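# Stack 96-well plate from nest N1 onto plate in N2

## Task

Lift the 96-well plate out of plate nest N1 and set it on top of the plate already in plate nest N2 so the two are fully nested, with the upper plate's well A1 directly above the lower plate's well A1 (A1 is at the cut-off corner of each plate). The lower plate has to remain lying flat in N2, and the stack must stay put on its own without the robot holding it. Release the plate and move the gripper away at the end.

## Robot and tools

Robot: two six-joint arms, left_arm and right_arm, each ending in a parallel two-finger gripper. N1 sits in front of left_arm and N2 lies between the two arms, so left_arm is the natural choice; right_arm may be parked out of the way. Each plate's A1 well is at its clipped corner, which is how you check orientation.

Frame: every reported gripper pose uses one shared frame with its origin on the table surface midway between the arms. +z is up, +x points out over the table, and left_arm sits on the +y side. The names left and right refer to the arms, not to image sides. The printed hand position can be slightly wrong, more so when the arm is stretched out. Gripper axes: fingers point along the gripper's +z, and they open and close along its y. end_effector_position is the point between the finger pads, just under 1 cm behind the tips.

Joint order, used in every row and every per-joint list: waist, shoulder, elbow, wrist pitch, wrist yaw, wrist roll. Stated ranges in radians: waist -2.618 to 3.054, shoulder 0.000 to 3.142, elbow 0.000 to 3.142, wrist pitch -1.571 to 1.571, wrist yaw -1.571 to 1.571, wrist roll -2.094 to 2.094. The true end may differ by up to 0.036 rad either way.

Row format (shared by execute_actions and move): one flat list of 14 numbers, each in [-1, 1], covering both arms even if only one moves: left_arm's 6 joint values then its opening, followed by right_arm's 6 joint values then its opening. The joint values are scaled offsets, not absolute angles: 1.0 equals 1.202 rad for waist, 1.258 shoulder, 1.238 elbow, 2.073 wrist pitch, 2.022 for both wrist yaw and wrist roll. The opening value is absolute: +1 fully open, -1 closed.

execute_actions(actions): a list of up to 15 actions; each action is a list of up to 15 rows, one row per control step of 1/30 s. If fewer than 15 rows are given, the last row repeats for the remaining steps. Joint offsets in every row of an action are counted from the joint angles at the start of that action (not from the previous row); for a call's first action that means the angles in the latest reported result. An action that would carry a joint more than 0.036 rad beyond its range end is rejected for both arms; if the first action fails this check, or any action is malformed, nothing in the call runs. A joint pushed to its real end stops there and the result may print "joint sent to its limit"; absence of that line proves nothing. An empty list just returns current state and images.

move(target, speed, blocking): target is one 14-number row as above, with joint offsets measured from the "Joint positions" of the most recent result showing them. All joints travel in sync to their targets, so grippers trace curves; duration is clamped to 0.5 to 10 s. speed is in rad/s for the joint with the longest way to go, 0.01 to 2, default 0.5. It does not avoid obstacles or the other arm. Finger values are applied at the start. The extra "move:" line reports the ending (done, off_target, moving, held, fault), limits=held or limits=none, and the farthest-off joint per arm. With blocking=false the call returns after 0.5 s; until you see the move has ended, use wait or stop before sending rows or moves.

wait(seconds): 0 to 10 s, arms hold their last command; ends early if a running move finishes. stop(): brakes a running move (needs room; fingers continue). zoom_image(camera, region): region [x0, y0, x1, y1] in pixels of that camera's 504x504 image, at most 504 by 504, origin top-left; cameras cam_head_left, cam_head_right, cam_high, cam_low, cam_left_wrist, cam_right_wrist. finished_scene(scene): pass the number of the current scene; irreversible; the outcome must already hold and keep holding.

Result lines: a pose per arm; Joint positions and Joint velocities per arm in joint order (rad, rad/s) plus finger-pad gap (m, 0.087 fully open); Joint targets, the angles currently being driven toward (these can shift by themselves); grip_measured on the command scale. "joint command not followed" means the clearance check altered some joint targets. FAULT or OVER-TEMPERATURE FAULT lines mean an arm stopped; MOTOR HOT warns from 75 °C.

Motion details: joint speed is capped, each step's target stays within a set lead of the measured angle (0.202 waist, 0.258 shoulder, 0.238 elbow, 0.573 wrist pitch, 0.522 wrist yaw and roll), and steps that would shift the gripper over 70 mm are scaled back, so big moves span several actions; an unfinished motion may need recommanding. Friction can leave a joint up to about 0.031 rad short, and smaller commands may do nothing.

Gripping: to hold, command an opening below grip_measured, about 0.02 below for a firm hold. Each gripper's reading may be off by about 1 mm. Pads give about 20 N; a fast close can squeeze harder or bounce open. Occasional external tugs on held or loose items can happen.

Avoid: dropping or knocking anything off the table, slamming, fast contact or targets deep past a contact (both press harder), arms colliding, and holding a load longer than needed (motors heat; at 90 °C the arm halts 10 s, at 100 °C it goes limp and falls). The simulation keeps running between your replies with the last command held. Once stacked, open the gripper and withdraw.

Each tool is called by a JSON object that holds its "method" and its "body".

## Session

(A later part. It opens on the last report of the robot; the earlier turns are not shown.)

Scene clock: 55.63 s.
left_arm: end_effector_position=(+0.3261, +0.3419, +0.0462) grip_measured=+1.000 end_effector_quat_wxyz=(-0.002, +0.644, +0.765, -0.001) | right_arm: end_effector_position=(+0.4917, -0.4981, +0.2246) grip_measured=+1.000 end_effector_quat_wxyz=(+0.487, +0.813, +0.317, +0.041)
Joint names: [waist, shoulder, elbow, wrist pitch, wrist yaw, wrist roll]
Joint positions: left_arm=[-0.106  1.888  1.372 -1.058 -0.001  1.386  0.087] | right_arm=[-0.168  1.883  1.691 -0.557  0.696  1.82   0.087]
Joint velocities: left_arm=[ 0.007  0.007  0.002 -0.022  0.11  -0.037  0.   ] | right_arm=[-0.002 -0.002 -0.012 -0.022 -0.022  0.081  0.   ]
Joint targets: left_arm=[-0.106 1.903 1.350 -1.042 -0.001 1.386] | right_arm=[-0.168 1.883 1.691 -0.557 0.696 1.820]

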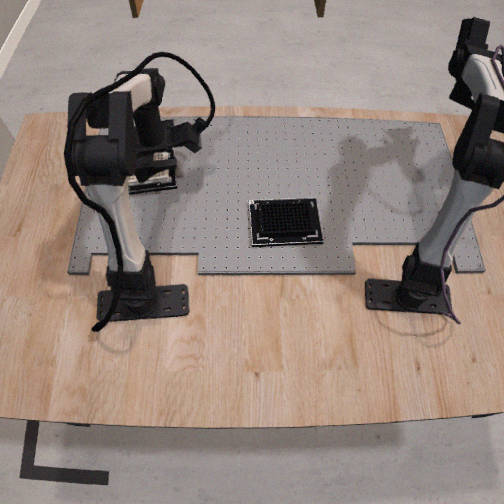

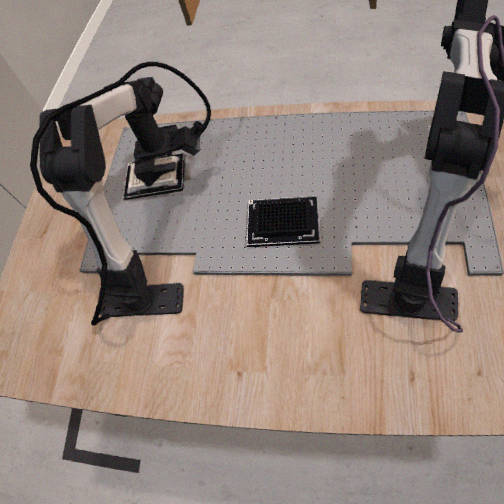

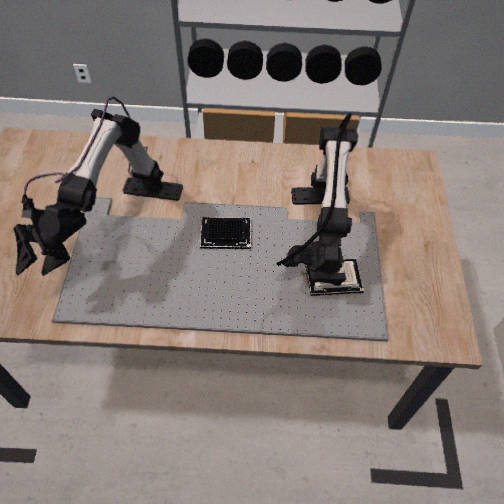

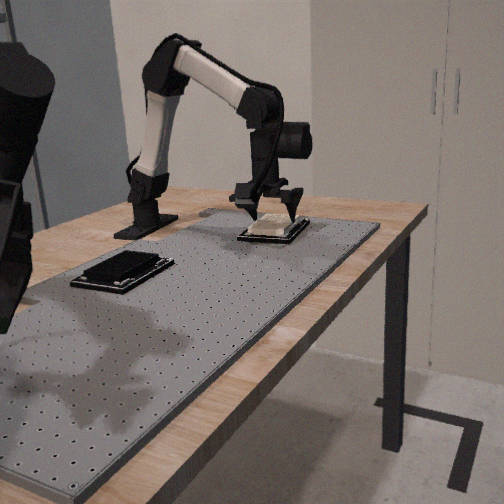

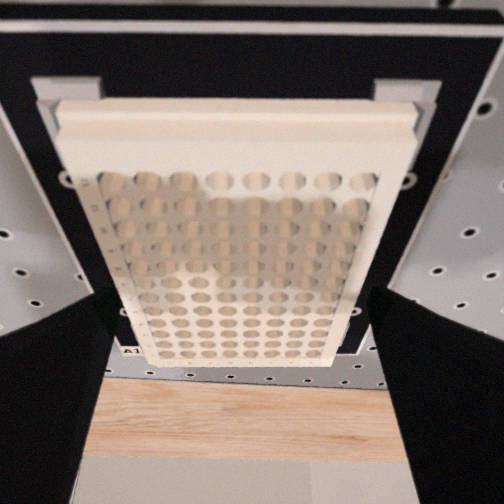

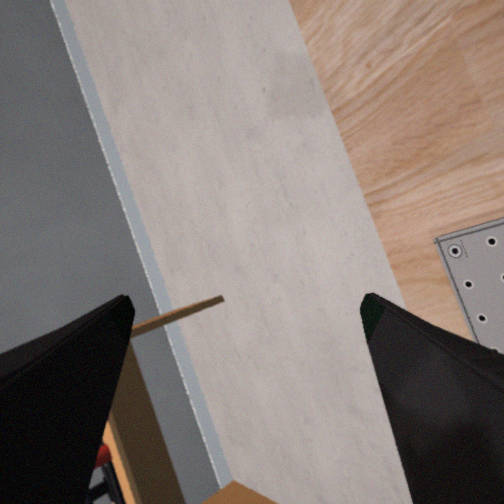

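{"method": "execute_actions", "body": {"actions": [[[0,0.012,-0.0178,0.009,0,0,1,0,0,0,0,0,0,1],[0,0.012,-0.0178,0.011,0,0,1,0,0,0,0,0,0,1],[0,0.012,-0.0178,0.012,0,0,1,0,0,0,0,0,0,1],[0,0.0128,-0.0196,0.0135,0,0,1,0,0,0,0,0,0,1],[0,0.0137,-0.0213,0.015,0,0,1,0,0,0,0,0,0,1],[0,0.0146,-0.0231,0.0165,0,0,1,0,0,0,0,0,0,1],[0,0.0154,-0.0249,0.018,0,0,1,0,0,0,0,0,0,1],[0,0.0163,-0.0267,0.0195,0,0,1,0,0,0,0,0,0,1],[0,0.0172,-0.0284,0.021,0,0,1,0,0,0,0,0,0,1],[0,0.0181,-0.0302,0.0225,0,0,1,0,0,0,0,0,0,1],[0,0.019,-0.032,0.024,0,0,1,0,0,0,0,0,0,1],[0,0.0198,-0.0338,0.0255,0,0,1,0,0,0,0,0,0,1],[0,0.0207,-0.0355,0.0265,0,0,1,0,0,0,0,0,0,1]]]}}

{"method": "wait", "body": {"seconds": 0.3}}

{"method": "zoom_image", "body": {"camera": "cam_low", "region": [225, 170, 325, 250]}}

{"method": "zoom_image", "body": {"camera": "cam_high", "region": [295, 245, 375, 305]}}

Scene clock: 64.27 s.
left_arm: end_effector_position=(+0.3276, +0.3419, +0.0387) grip_measured=+1.000 end_effector_quat_wxyz=(+0.001, +0.644, +0.765, +0.001) | right_arm: end_effector_position=(+0.4917, -0.4981, +0.2246) grip_measured=+1.000 end_effector_quat_wxyz=(+0.487, +0.813, +0.317, +0.041)
Joint names: [waist, shoulder, elbow, wrist pitch, wrist yaw, wrist roll]
Joint positions: left_arm=[-0.106  1.895  1.351 -1.024 -0.001  1.386  0.087] | right_arm=[-0.168  1.883  1.691 -0.557  0.696  1.82   0.087]
Joint velocities: left_arm=[ 0.002  0.056 -0.046 -0.022 -0.022  0.022  0.   ] | right_arm=[-0.007  0.002  0.012 -0.037 -0.022  0.022  0.   ]
Joint targets: left_arm=[-0.106 1.914 1.328 -1.004 -0.001 1.386] | right_arm=[-0.168 1.883 1.691 -0.557 0.696 1.820]

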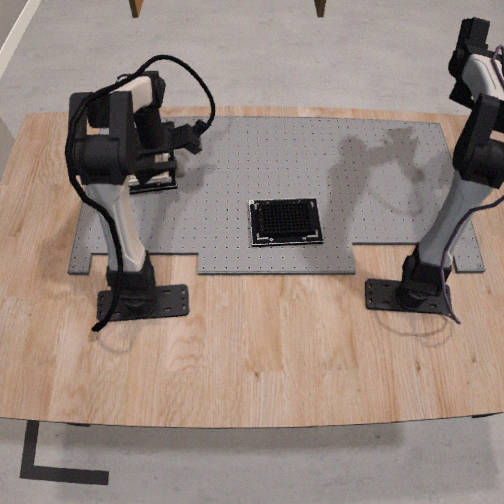

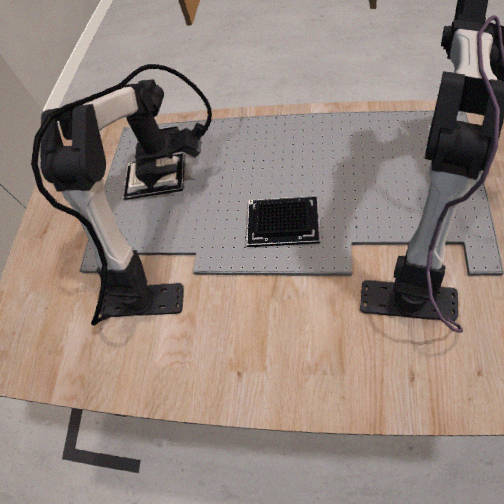

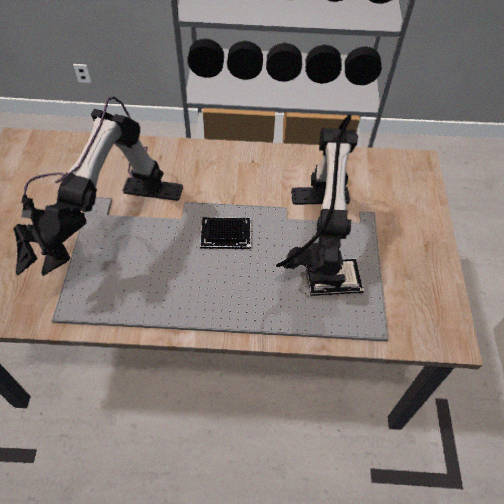

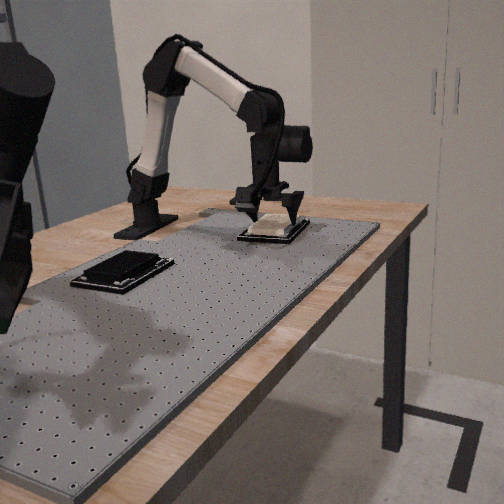

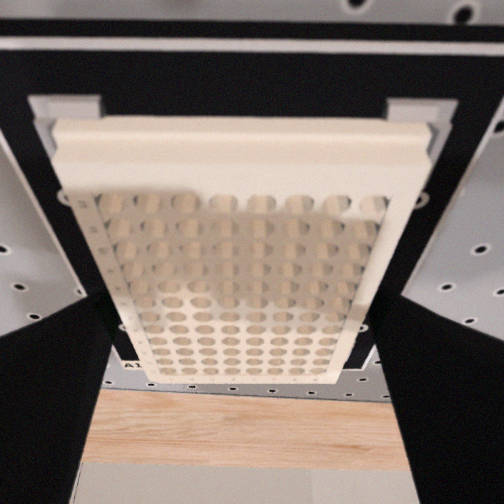

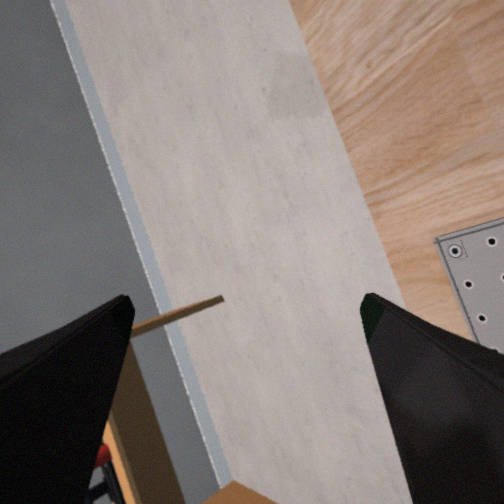

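Scene clock: 64.57 s.
left_arm: end_effector_position=(+0.3286, +0.3419, +0.0373) grip_measured=+1.000 end_effector_quat_wxyz=(+0.002, +0.644, +0.765, +0.002) | right_arm: end_effector_position=(+0.4917, -0.4981, +0.2246) grip_measured=+1.000 end_effector_quat_wxyz=(+0.487, +0.813, +0.317, +0.041)
Joint names: [waist, shoulder, elbow, wrist pitch, wrist yaw, wrist roll]
Joint positions: left_arm=[-0.106  1.898  1.349 -1.016 -0.001  1.386  0.087] | right_arm=[-0.168  1.883  1.691 -0.557  0.696  1.82   0.087]
Joint velocities: left_arm=[-0.002 -0.002  0.007  0.037  0.037 -0.037  0.   ] | right_arm=[ 0.002 -0.002 -0.002 -0.007  0.022 -0.007  0.   ]
Joint targets: left_arm=[-0.106 1.914 1.328 -1.004 -0.001 1.386] | right_arm=[-0.168 1.883 1.691 -0.557 0.696 1.820]
wait: 0.30 s; no rest

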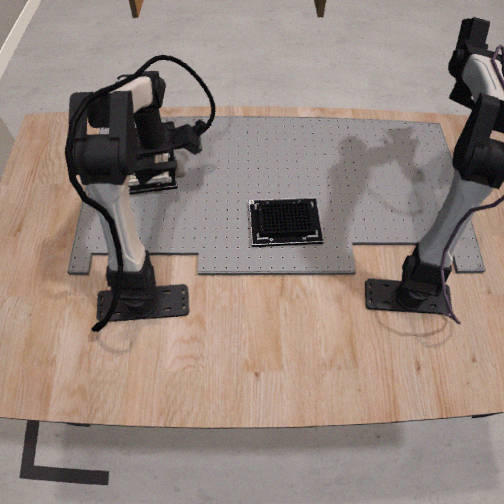

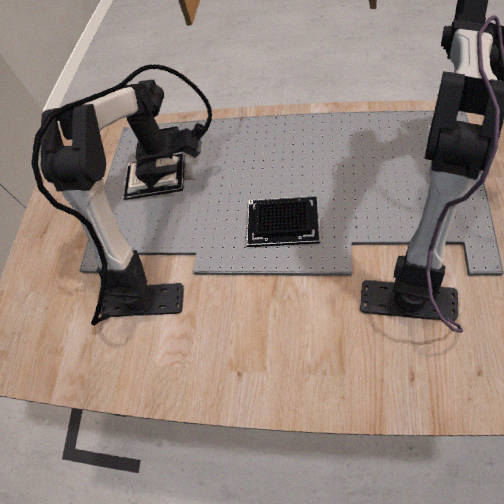

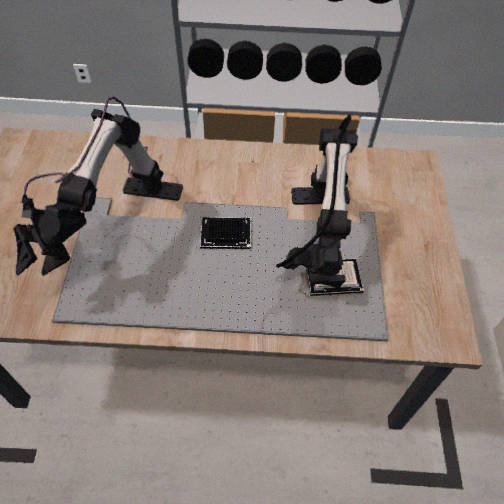

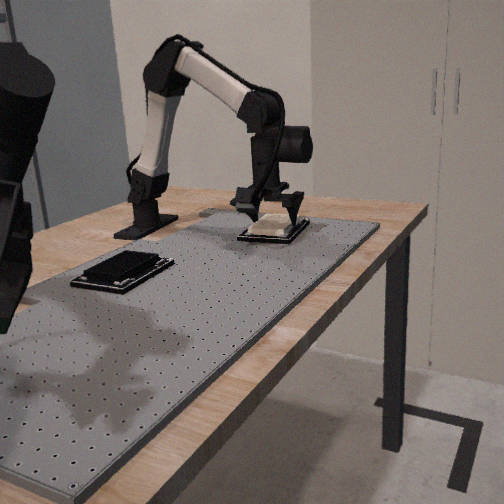

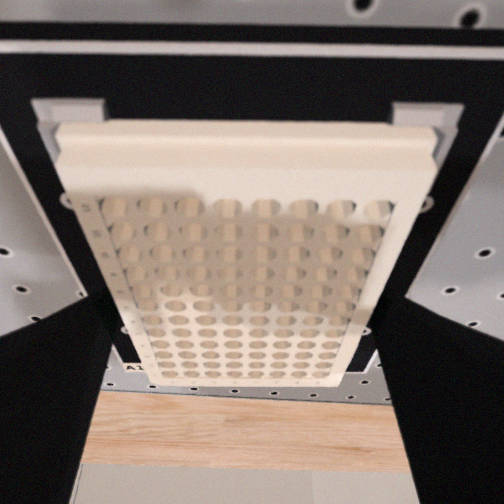

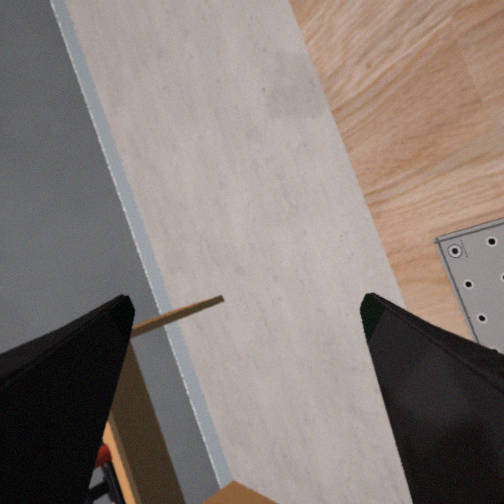

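Region (225, 170, 325, 250) of cam_low's 504x504 image, scaled by 5.040, with more detail than that image has; it fills the top 403 rows of this view, and the rest is white.

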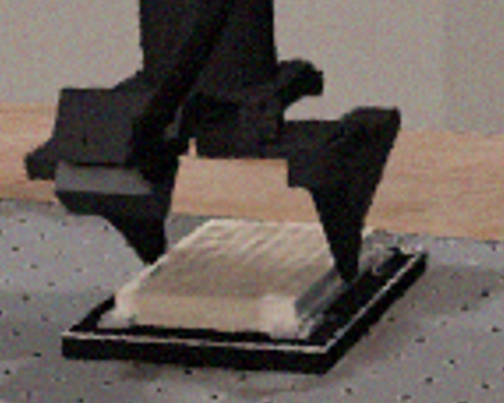

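Region (295, 245, 375, 305) of cam_high's 504x504 image, scaled by 6.300, with more detail than that image has; it fills the top 378 rows of this view, and the rest is white.

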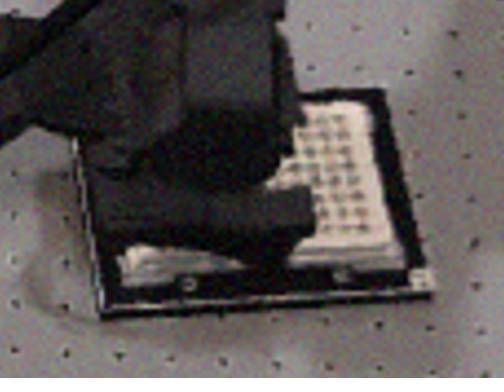

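{"method": "execute_actions", "body": {"actions": [[[0,0,-0.019,0,0,0,1,0,0,0,0,0,0,1],[0,0,-0.021,0,0,0,1,0,0,0,0,0,0,1],[0,0,-0.021,0,0,0,0.98,0,0,0,0,0,0,1],[0,0,-0.021,0,0,0,0.96,0,0,0,0,0,0,1],[0,0,-0.021,0,0,0,0.945,0,0,0,0,0,0,1],[0,0,-0.021,0,0,0,0.93,0,0,0,0,0,0,1],[0,0,-0.021,0,0,0,0.92,0,0,0,0,0,0,1],[0,0,-0.021,0,0,0,0.91,0,0,0,0,0,0,1],[0,0,-0.021,0,0,0,0.9,0,0,0,0,0,0,1],[0,0,-0.021,0,0,0,0.89,0,0,0,0,0,0,1],[0,0,-0.021,0,0,0,0.88,0,0,0,0,0,0,1],[0,0,-0.021,0,0,0,0.87,0,0,0,0,0,0,1],[0,0,-0.021,0,0,0,0.86,0,0,0,0,0,0,1]],[[0,0,0,0,0,0,0.85,0,0,0,0,0,0,1]]]}}

Scene clock: 70.23 s.
left_arm: end_effector_position=(+0.3276, +0.3419, +0.0377) grip_measured=+0.888 end_effector_quat_wxyz=(+0.001, +0.643, +0.765, +0.001) | right_arm: end_effector_position=(+0.4917, -0.4981, +0.2246) grip_measured=+1.000 end_effector_quat_wxyz=(+0.487, +0.813, +0.317, +0.041)
Joint names: [waist, shoulder, elbow, wrist pitch, wrist yaw, wrist roll]
Joint positions: left_arm=[-0.106  1.897  1.349 -1.021 -0.001  1.385  0.083] | right_arm=[-0.168  1.883  1.691 -0.557  0.696  1.82   0.087]
Joint velocities: left_arm=[-0.012  0.002 -0.007  0.081  0.007 -0.037 -0.001] | right_arm=[ 0.017 -0.007  0.012 -0.007 -0.007 -0.037  0.   ]
Joint targets: left_arm=[-0.106 1.897 1.349 -1.021 -0.001 1.385] | right_arm=[-0.168 1.883 1.691 -0.557 0.696 1.820]

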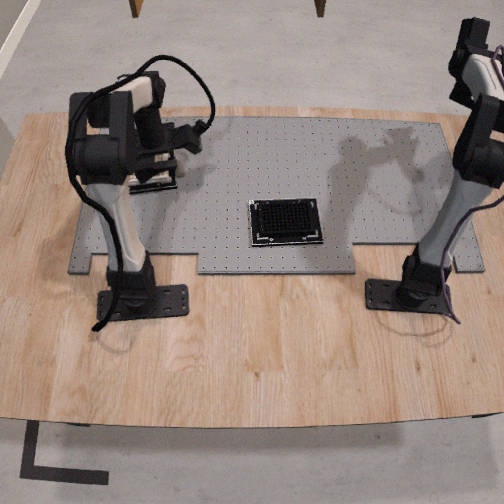

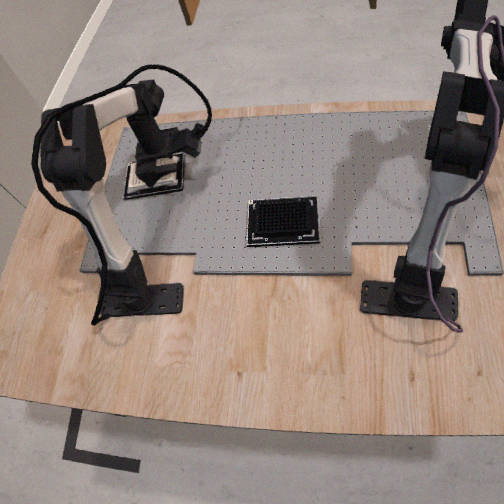

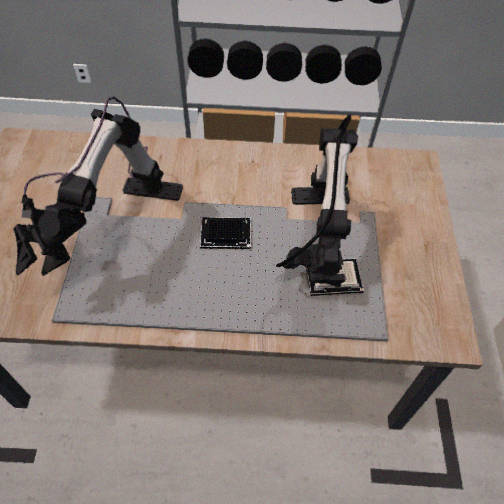

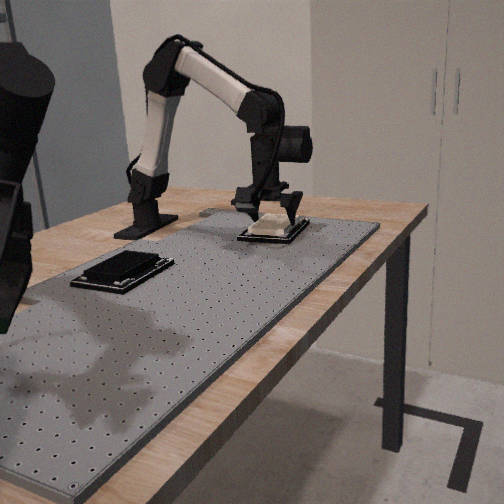

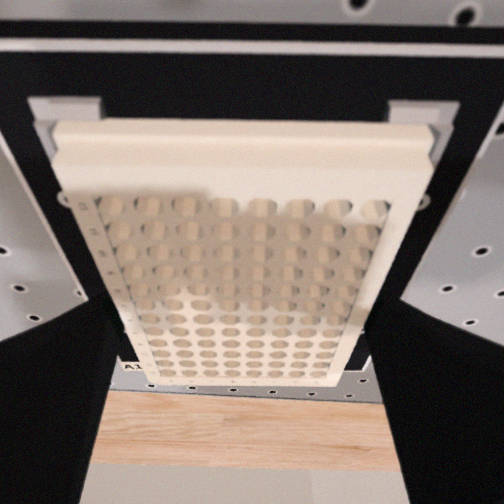

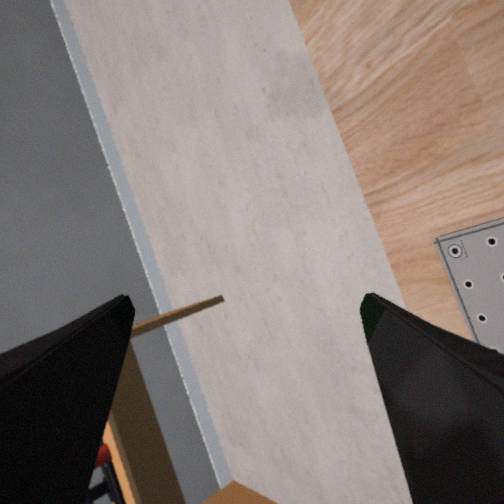

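{"method": "execute_actions", "body": {"actions": [[[0,-0.006,0.01,-0.004,0,0,0.86,0,0,0,0,0,0,1],[0,-0.0127,0.0186,-0.008,0,0,0.86,0,0,0,0,0,0,1],[0,-0.014,0.0216,-0.011,0,0,0.86,0,0,0,0,0,0,1],[0,-0.0154,0.0247,-0.0135,0,0,0.86,0,0,0,0,0,0,1],[0,-0.0167,0.0277,-0.016,0,0,0.86,0,0,0,0,0,0,1],[0,-0.0181,0.0308,-0.0186,0,0,0.86,0,0,0,0,0,0,1],[0,-0.0194,0.0338,-0.0211,0,0,0.86,0,0,0,0,0,0,1],[0,-0.0208,0.0369,-0.0237,0,0,0.86,0,0,0,0,0,0,1],[0,-0.0221,0.0399,-0.0263,0,0,0.86,0,0,0,0,0,0,1],[0,-0.0235,0.043,-0.0288,0,0,0.86,0,0,0,0,0,0,1],[0,-0.0248,0.046,-0.0314,0,0,0.86,0,0,0,0,0,0,1],[0,-0.0262,0.0491,-0.034,0,0,0.86,0,0,0,0,0,0,1],[0,-0.0275,0.0521,-0.0365,0,0,0.86,0,0,0,0,0,0,1],[0,-0.0289,0.0552,-0.039,0,0,0.86,0,0,0,0,0,0,1],[0,-0.0302,0.0582,-0.0405,0,0,0.86,0,0,0,0,0,0,1]]]}}

{"method": "wait", "body": {"seconds": 0.4}}

{"method": "zoom_image", "body": {"camera": "cam_head_left", "region": [170, 110, 370, 280]}}

Scene clock: 77.87 s.
left_arm: end_effector_position=(+0.3301, +0.3418, +0.0543) grip_measured=+0.888 end_effector_quat_wxyz=(+0.005, +0.643, +0.765, +0.005) | right_arm: end_effector_position=(+0.4917, -0.4981, +0.2246) grip_measured=+1.000 end_effector_quat_wxyz=(+0.487, +0.813, +0.317, +0.041)
Joint names: [waist, shoulder, elbow, wrist pitch, wrist yaw, wrist roll]
Joint positions: left_arm=[-0.106  1.879  1.393 -1.072 -0.001  1.385  0.083] | right_arm=[-0.168  1.883  1.691 -0.557  0.696  1.82   0.087]
Joint velocities: left_arm=[ 0.022 -0.061  0.129 -0.139 -0.037 -0.022  0.   ] | right_arm=[-0.012  0.002  0.002  0.007  0.066 -0.051  0.   ]
Joint targets: left_arm=[-0.106 1.859 1.421 -1.105 -0.001 1.385] | right_arm=[-0.168 1.883 1.691 -0.557 0.696 1.820]

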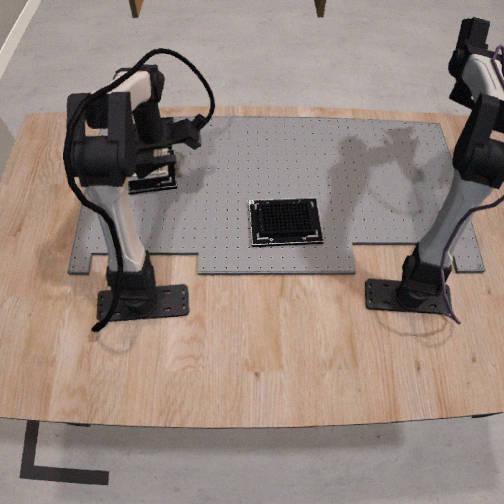

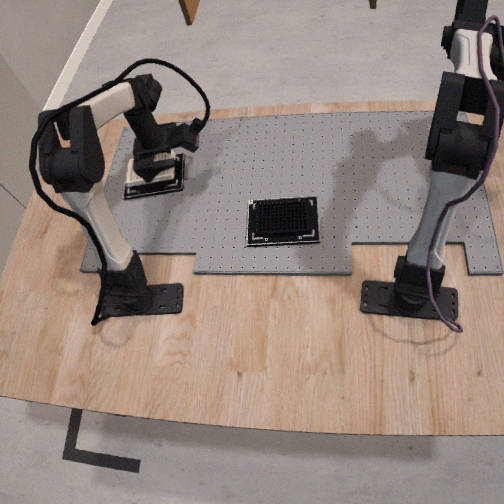

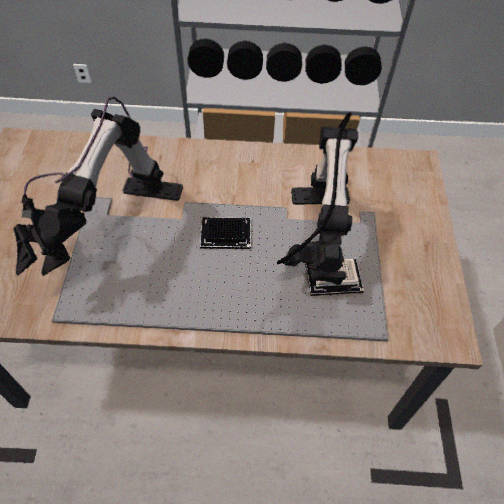

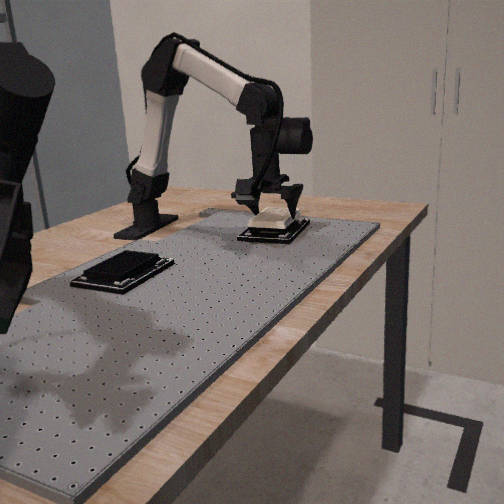

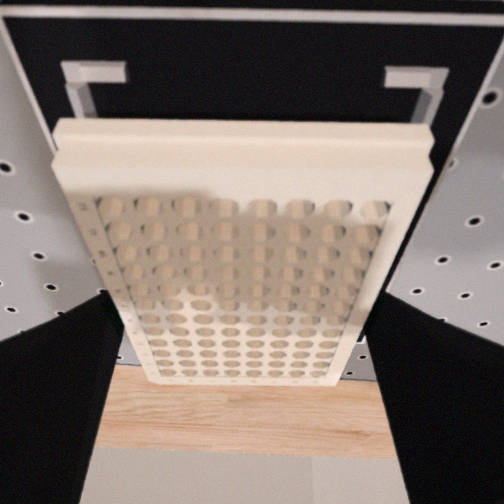

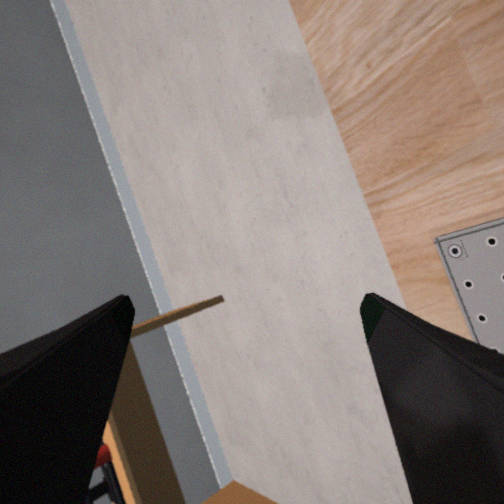

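Scene clock: 78.27 s.
left_arm: end_effector_position=(+0.3282, +0.3419, +0.0581) grip_measured=+0.888 end_effector_quat_wxyz=(+0.003, +0.643, +0.765, +0.003) | right_arm: end_effector_position=(+0.4917, -0.4981, +0.2246) grip_measured=+1.000 end_effector_quat_wxyz=(+0.487, +0.813, +0.317, +0.041)
Joint names: [waist, shoulder, elbow, wrist pitch, wrist yaw, wrist roll]
Joint positions: left_arm=[-0.106  1.873  1.401 -1.09  -0.001  1.385  0.083] | right_arm=[-0.168  1.883  1.691 -0.557  0.696  1.82   0.087]
Joint velocities: left_arm=[ 0.002 -0.022 -0.012  0.007  0.022  0.007  0.   ] | right_arm=[ 0.007 -0.017  0.022  0.037  0.007  0.007  0.   ]
Joint targets: left_arm=[-0.106 1.859 1.421 -1.105 -0.001 1.385] | right_arm=[-0.168 1.883 1.691 -0.557 0.696 1.820]
wait: 0.40 s; no rest

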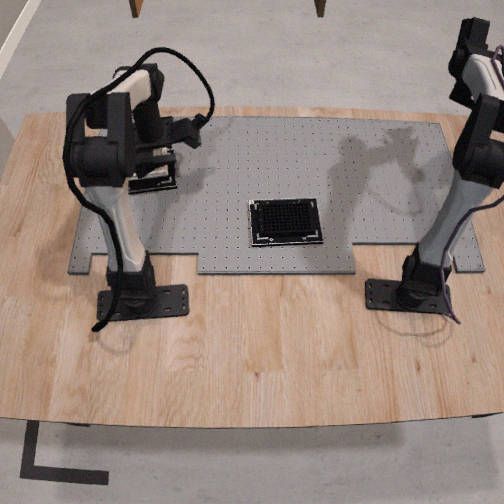

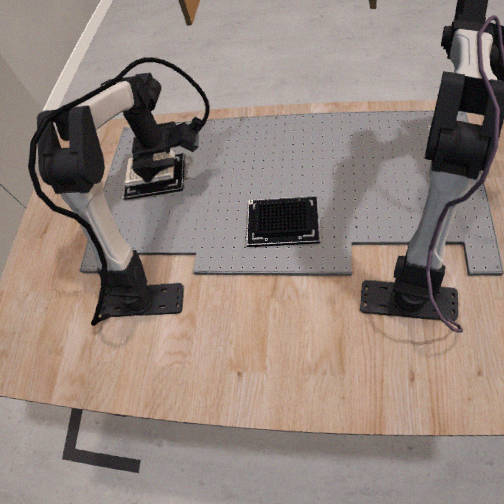

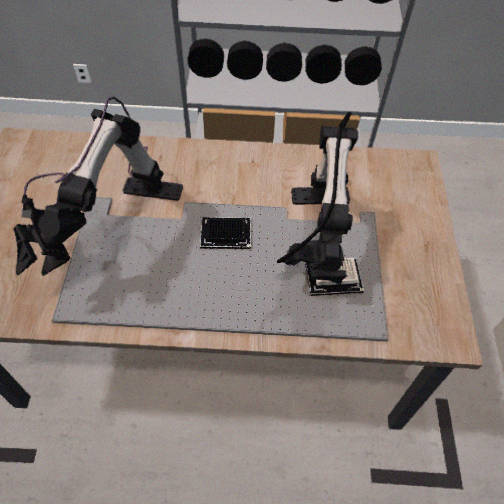

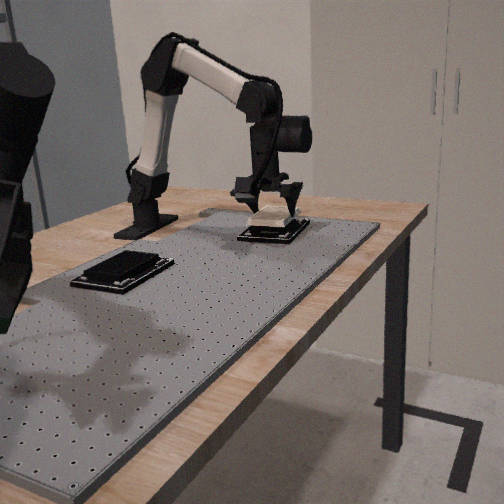

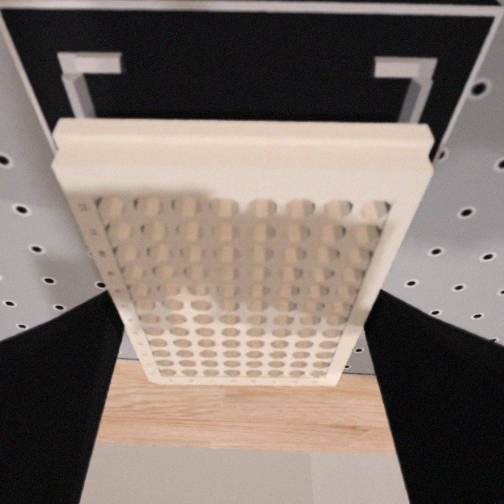

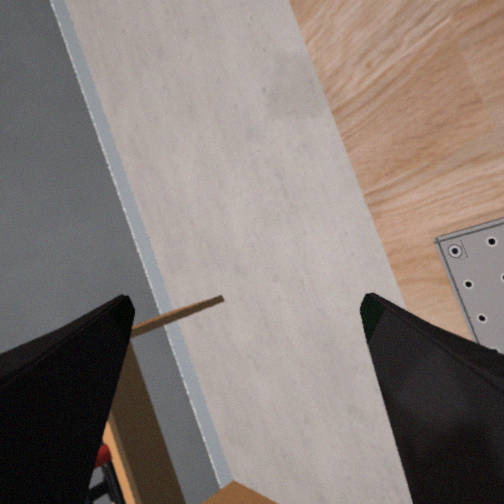

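Region (170, 110, 370, 280) of cam_head_left's 504x504 image, scaled by 2.520, with more detail than that image has; it fills the top 428 rows of this view, and the rest is white.

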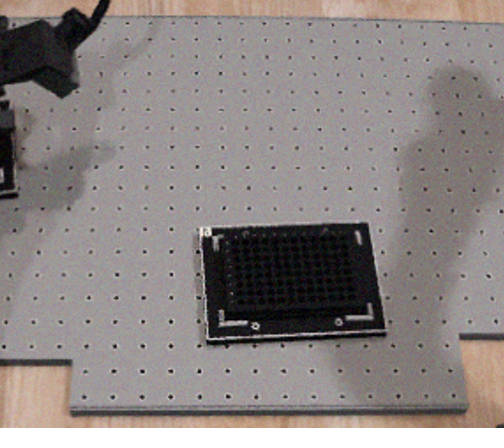

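{"method": "move", "body": {"target": [-0.937,0.282,0.481,-0.122,0,-0.506,0.86,0,0,0,0,0,0,1], "speed": 0.6}}

Scene clock: 85.97 s.
left_arm: end_effector_position=(+0.1647, -0.0462, +0.0762) grip_measured=+0.888 end_effector_quat_wxyz=(+0.002, +0.686, +0.727, -0.001) | right_arm: end_effector_position=(+0.4917, -0.4981, +0.2246) grip_measured=+1.000 end_effector_quat_wxyz=(+0.487, +0.813, +0.317, +0.041)
Joint names: [waist, shoulder, elbow, wrist pitch, wrist yaw, wrist roll]
Joint positions: left_arm=[-1.238  2.212  1.974 -1.328 -0.     0.367  0.083] | right_arm=[-0.168  1.883  1.691 -0.557  0.696  1.82   0.087]
Joint velocities: left_arm=[ 0.007 -0.002  0.007  0.051 -0.022  0.037 -0.   ] | right_arm=[ 0.017  0.002  0.002  0.007 -0.007  0.066  0.   ]
Joint targets: left_arm=[-1.232 2.228 1.997 -1.344 -0.001 0.362] | right_arm=[-0.168 1.883 1.691 -0.557 0.696 1.820]
move: off_target (left_arm); limits=none; left_arm: farthest joint: the elbow, 0.022 radians from its target (0.595 radians at the start); right_arm: farthest joint: the waist, 0.000 radians from its target (0.000 radians at the start)

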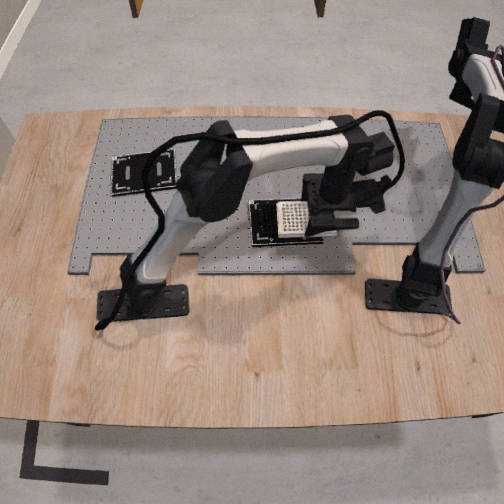

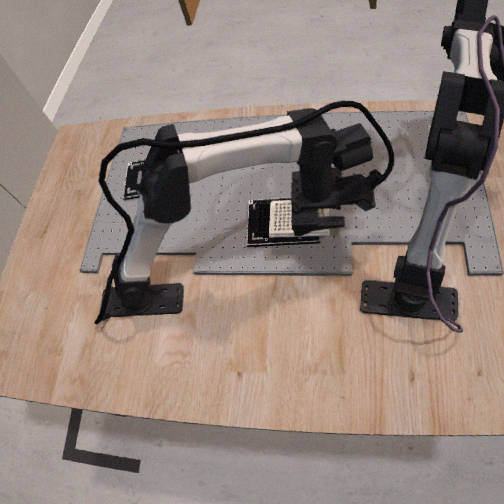

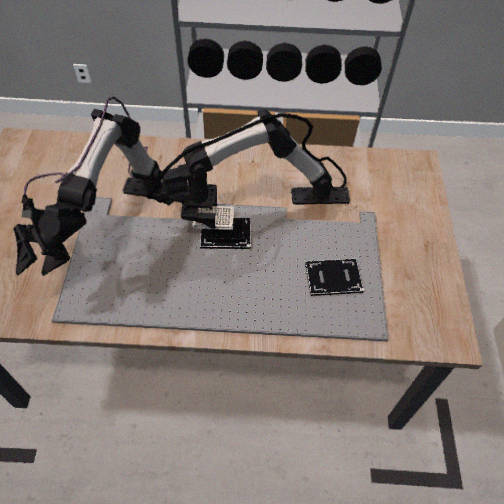

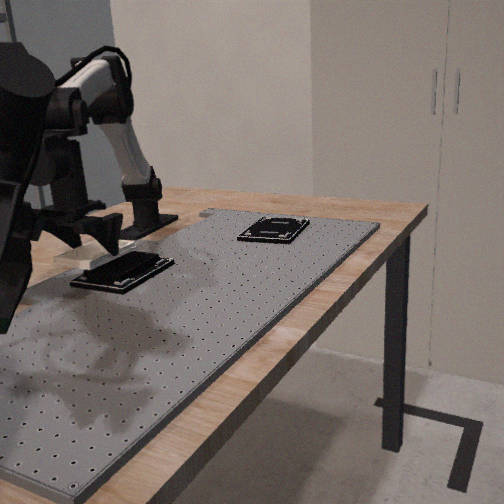

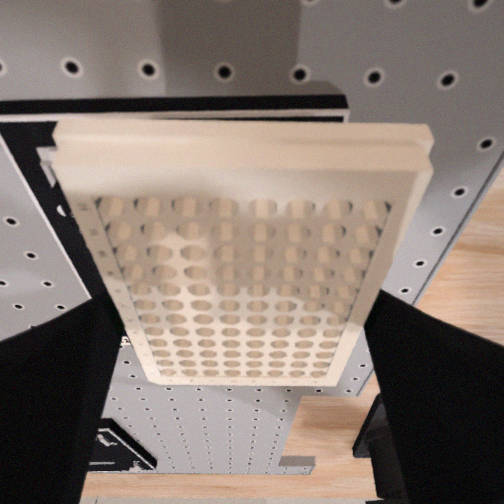

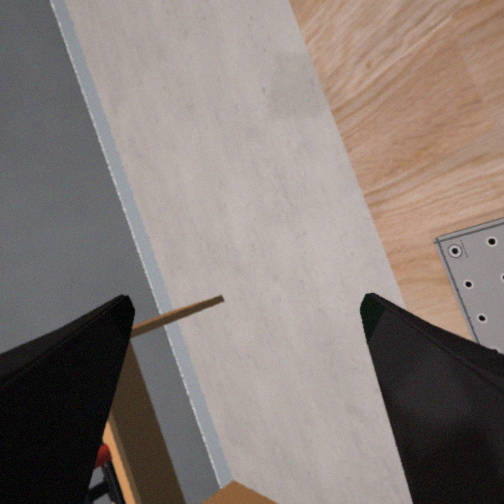

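{"method": "move", "body": {"target": [0.0915,-0.1125,-0.211,0.058,0,0.037,0.86,0,0,0,0,0,0,1], "speed": 0.3}}

Scene clock: 94.53 s.
left_arm: end_effector_position=(+0.1883, +0.0005, +0.0654) grip_measured=+0.888 end_effector_quat_wxyz=(+0.000, +0.673, +0.739, -0.000) | right_arm: end_effector_position=(+0.4917, -0.4981, +0.2246) grip_measured=+1.000 end_effector_quat_wxyz=(+0.487, +0.813, +0.317, +0.041)
Joint names: [waist, shoulder, elbow, wrist pitch, wrist yaw, wrist roll]
Joint positions: left_arm=[-1.133  2.087  1.735 -1.218 -0.     0.437  0.083] | right_arm=[-0.168  1.883  1.691 -0.557  0.696  1.82   0.087]
Joint velocities: left_arm=[ 0.002 -0.017 -0.007  0.037  0.11   0.022 -0.002] | right_arm=[ 0.007 -0.002  0.002 -0.022 -0.066  0.007  0.   ]
Joint targets: left_arm=[-1.128 2.070 1.713 -1.208 -0.000 0.442] | right_arm=[-0.168 1.883 1.691 -0.557 0.696 1.820]
move: off_target (left_arm); limits=none; left_arm: farthest joint: the elbow, 0.023 radians from its target (0.262 radians at the start); right_arm: farthest joint: the waist, 0.000 radians from its target (0.000 radians at the start)

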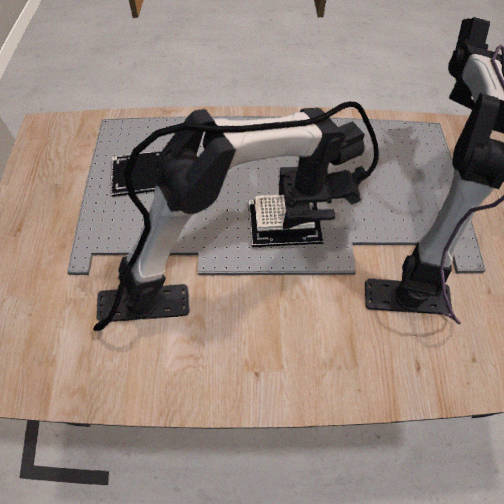

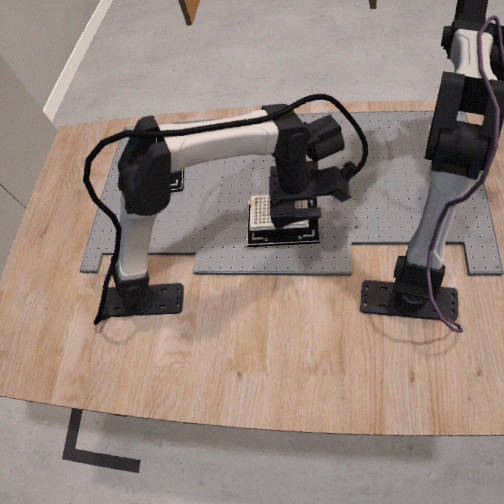

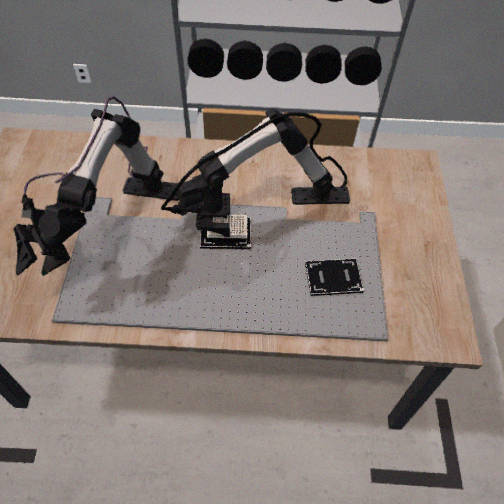

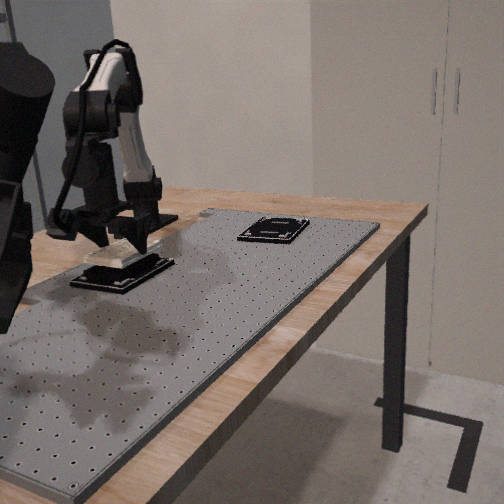

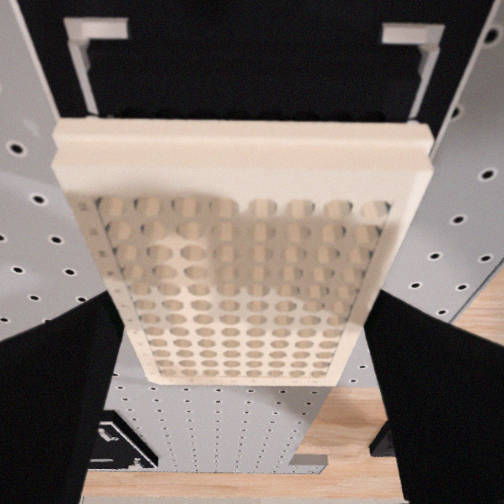

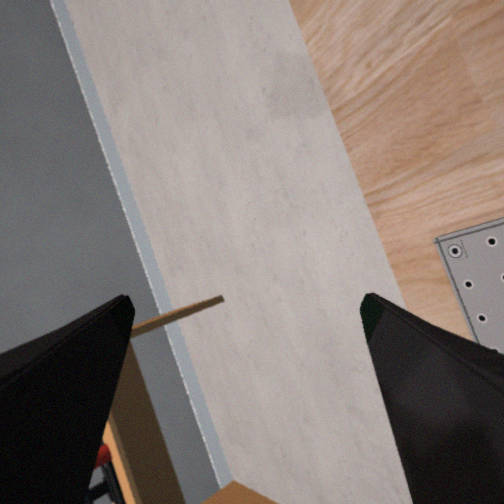

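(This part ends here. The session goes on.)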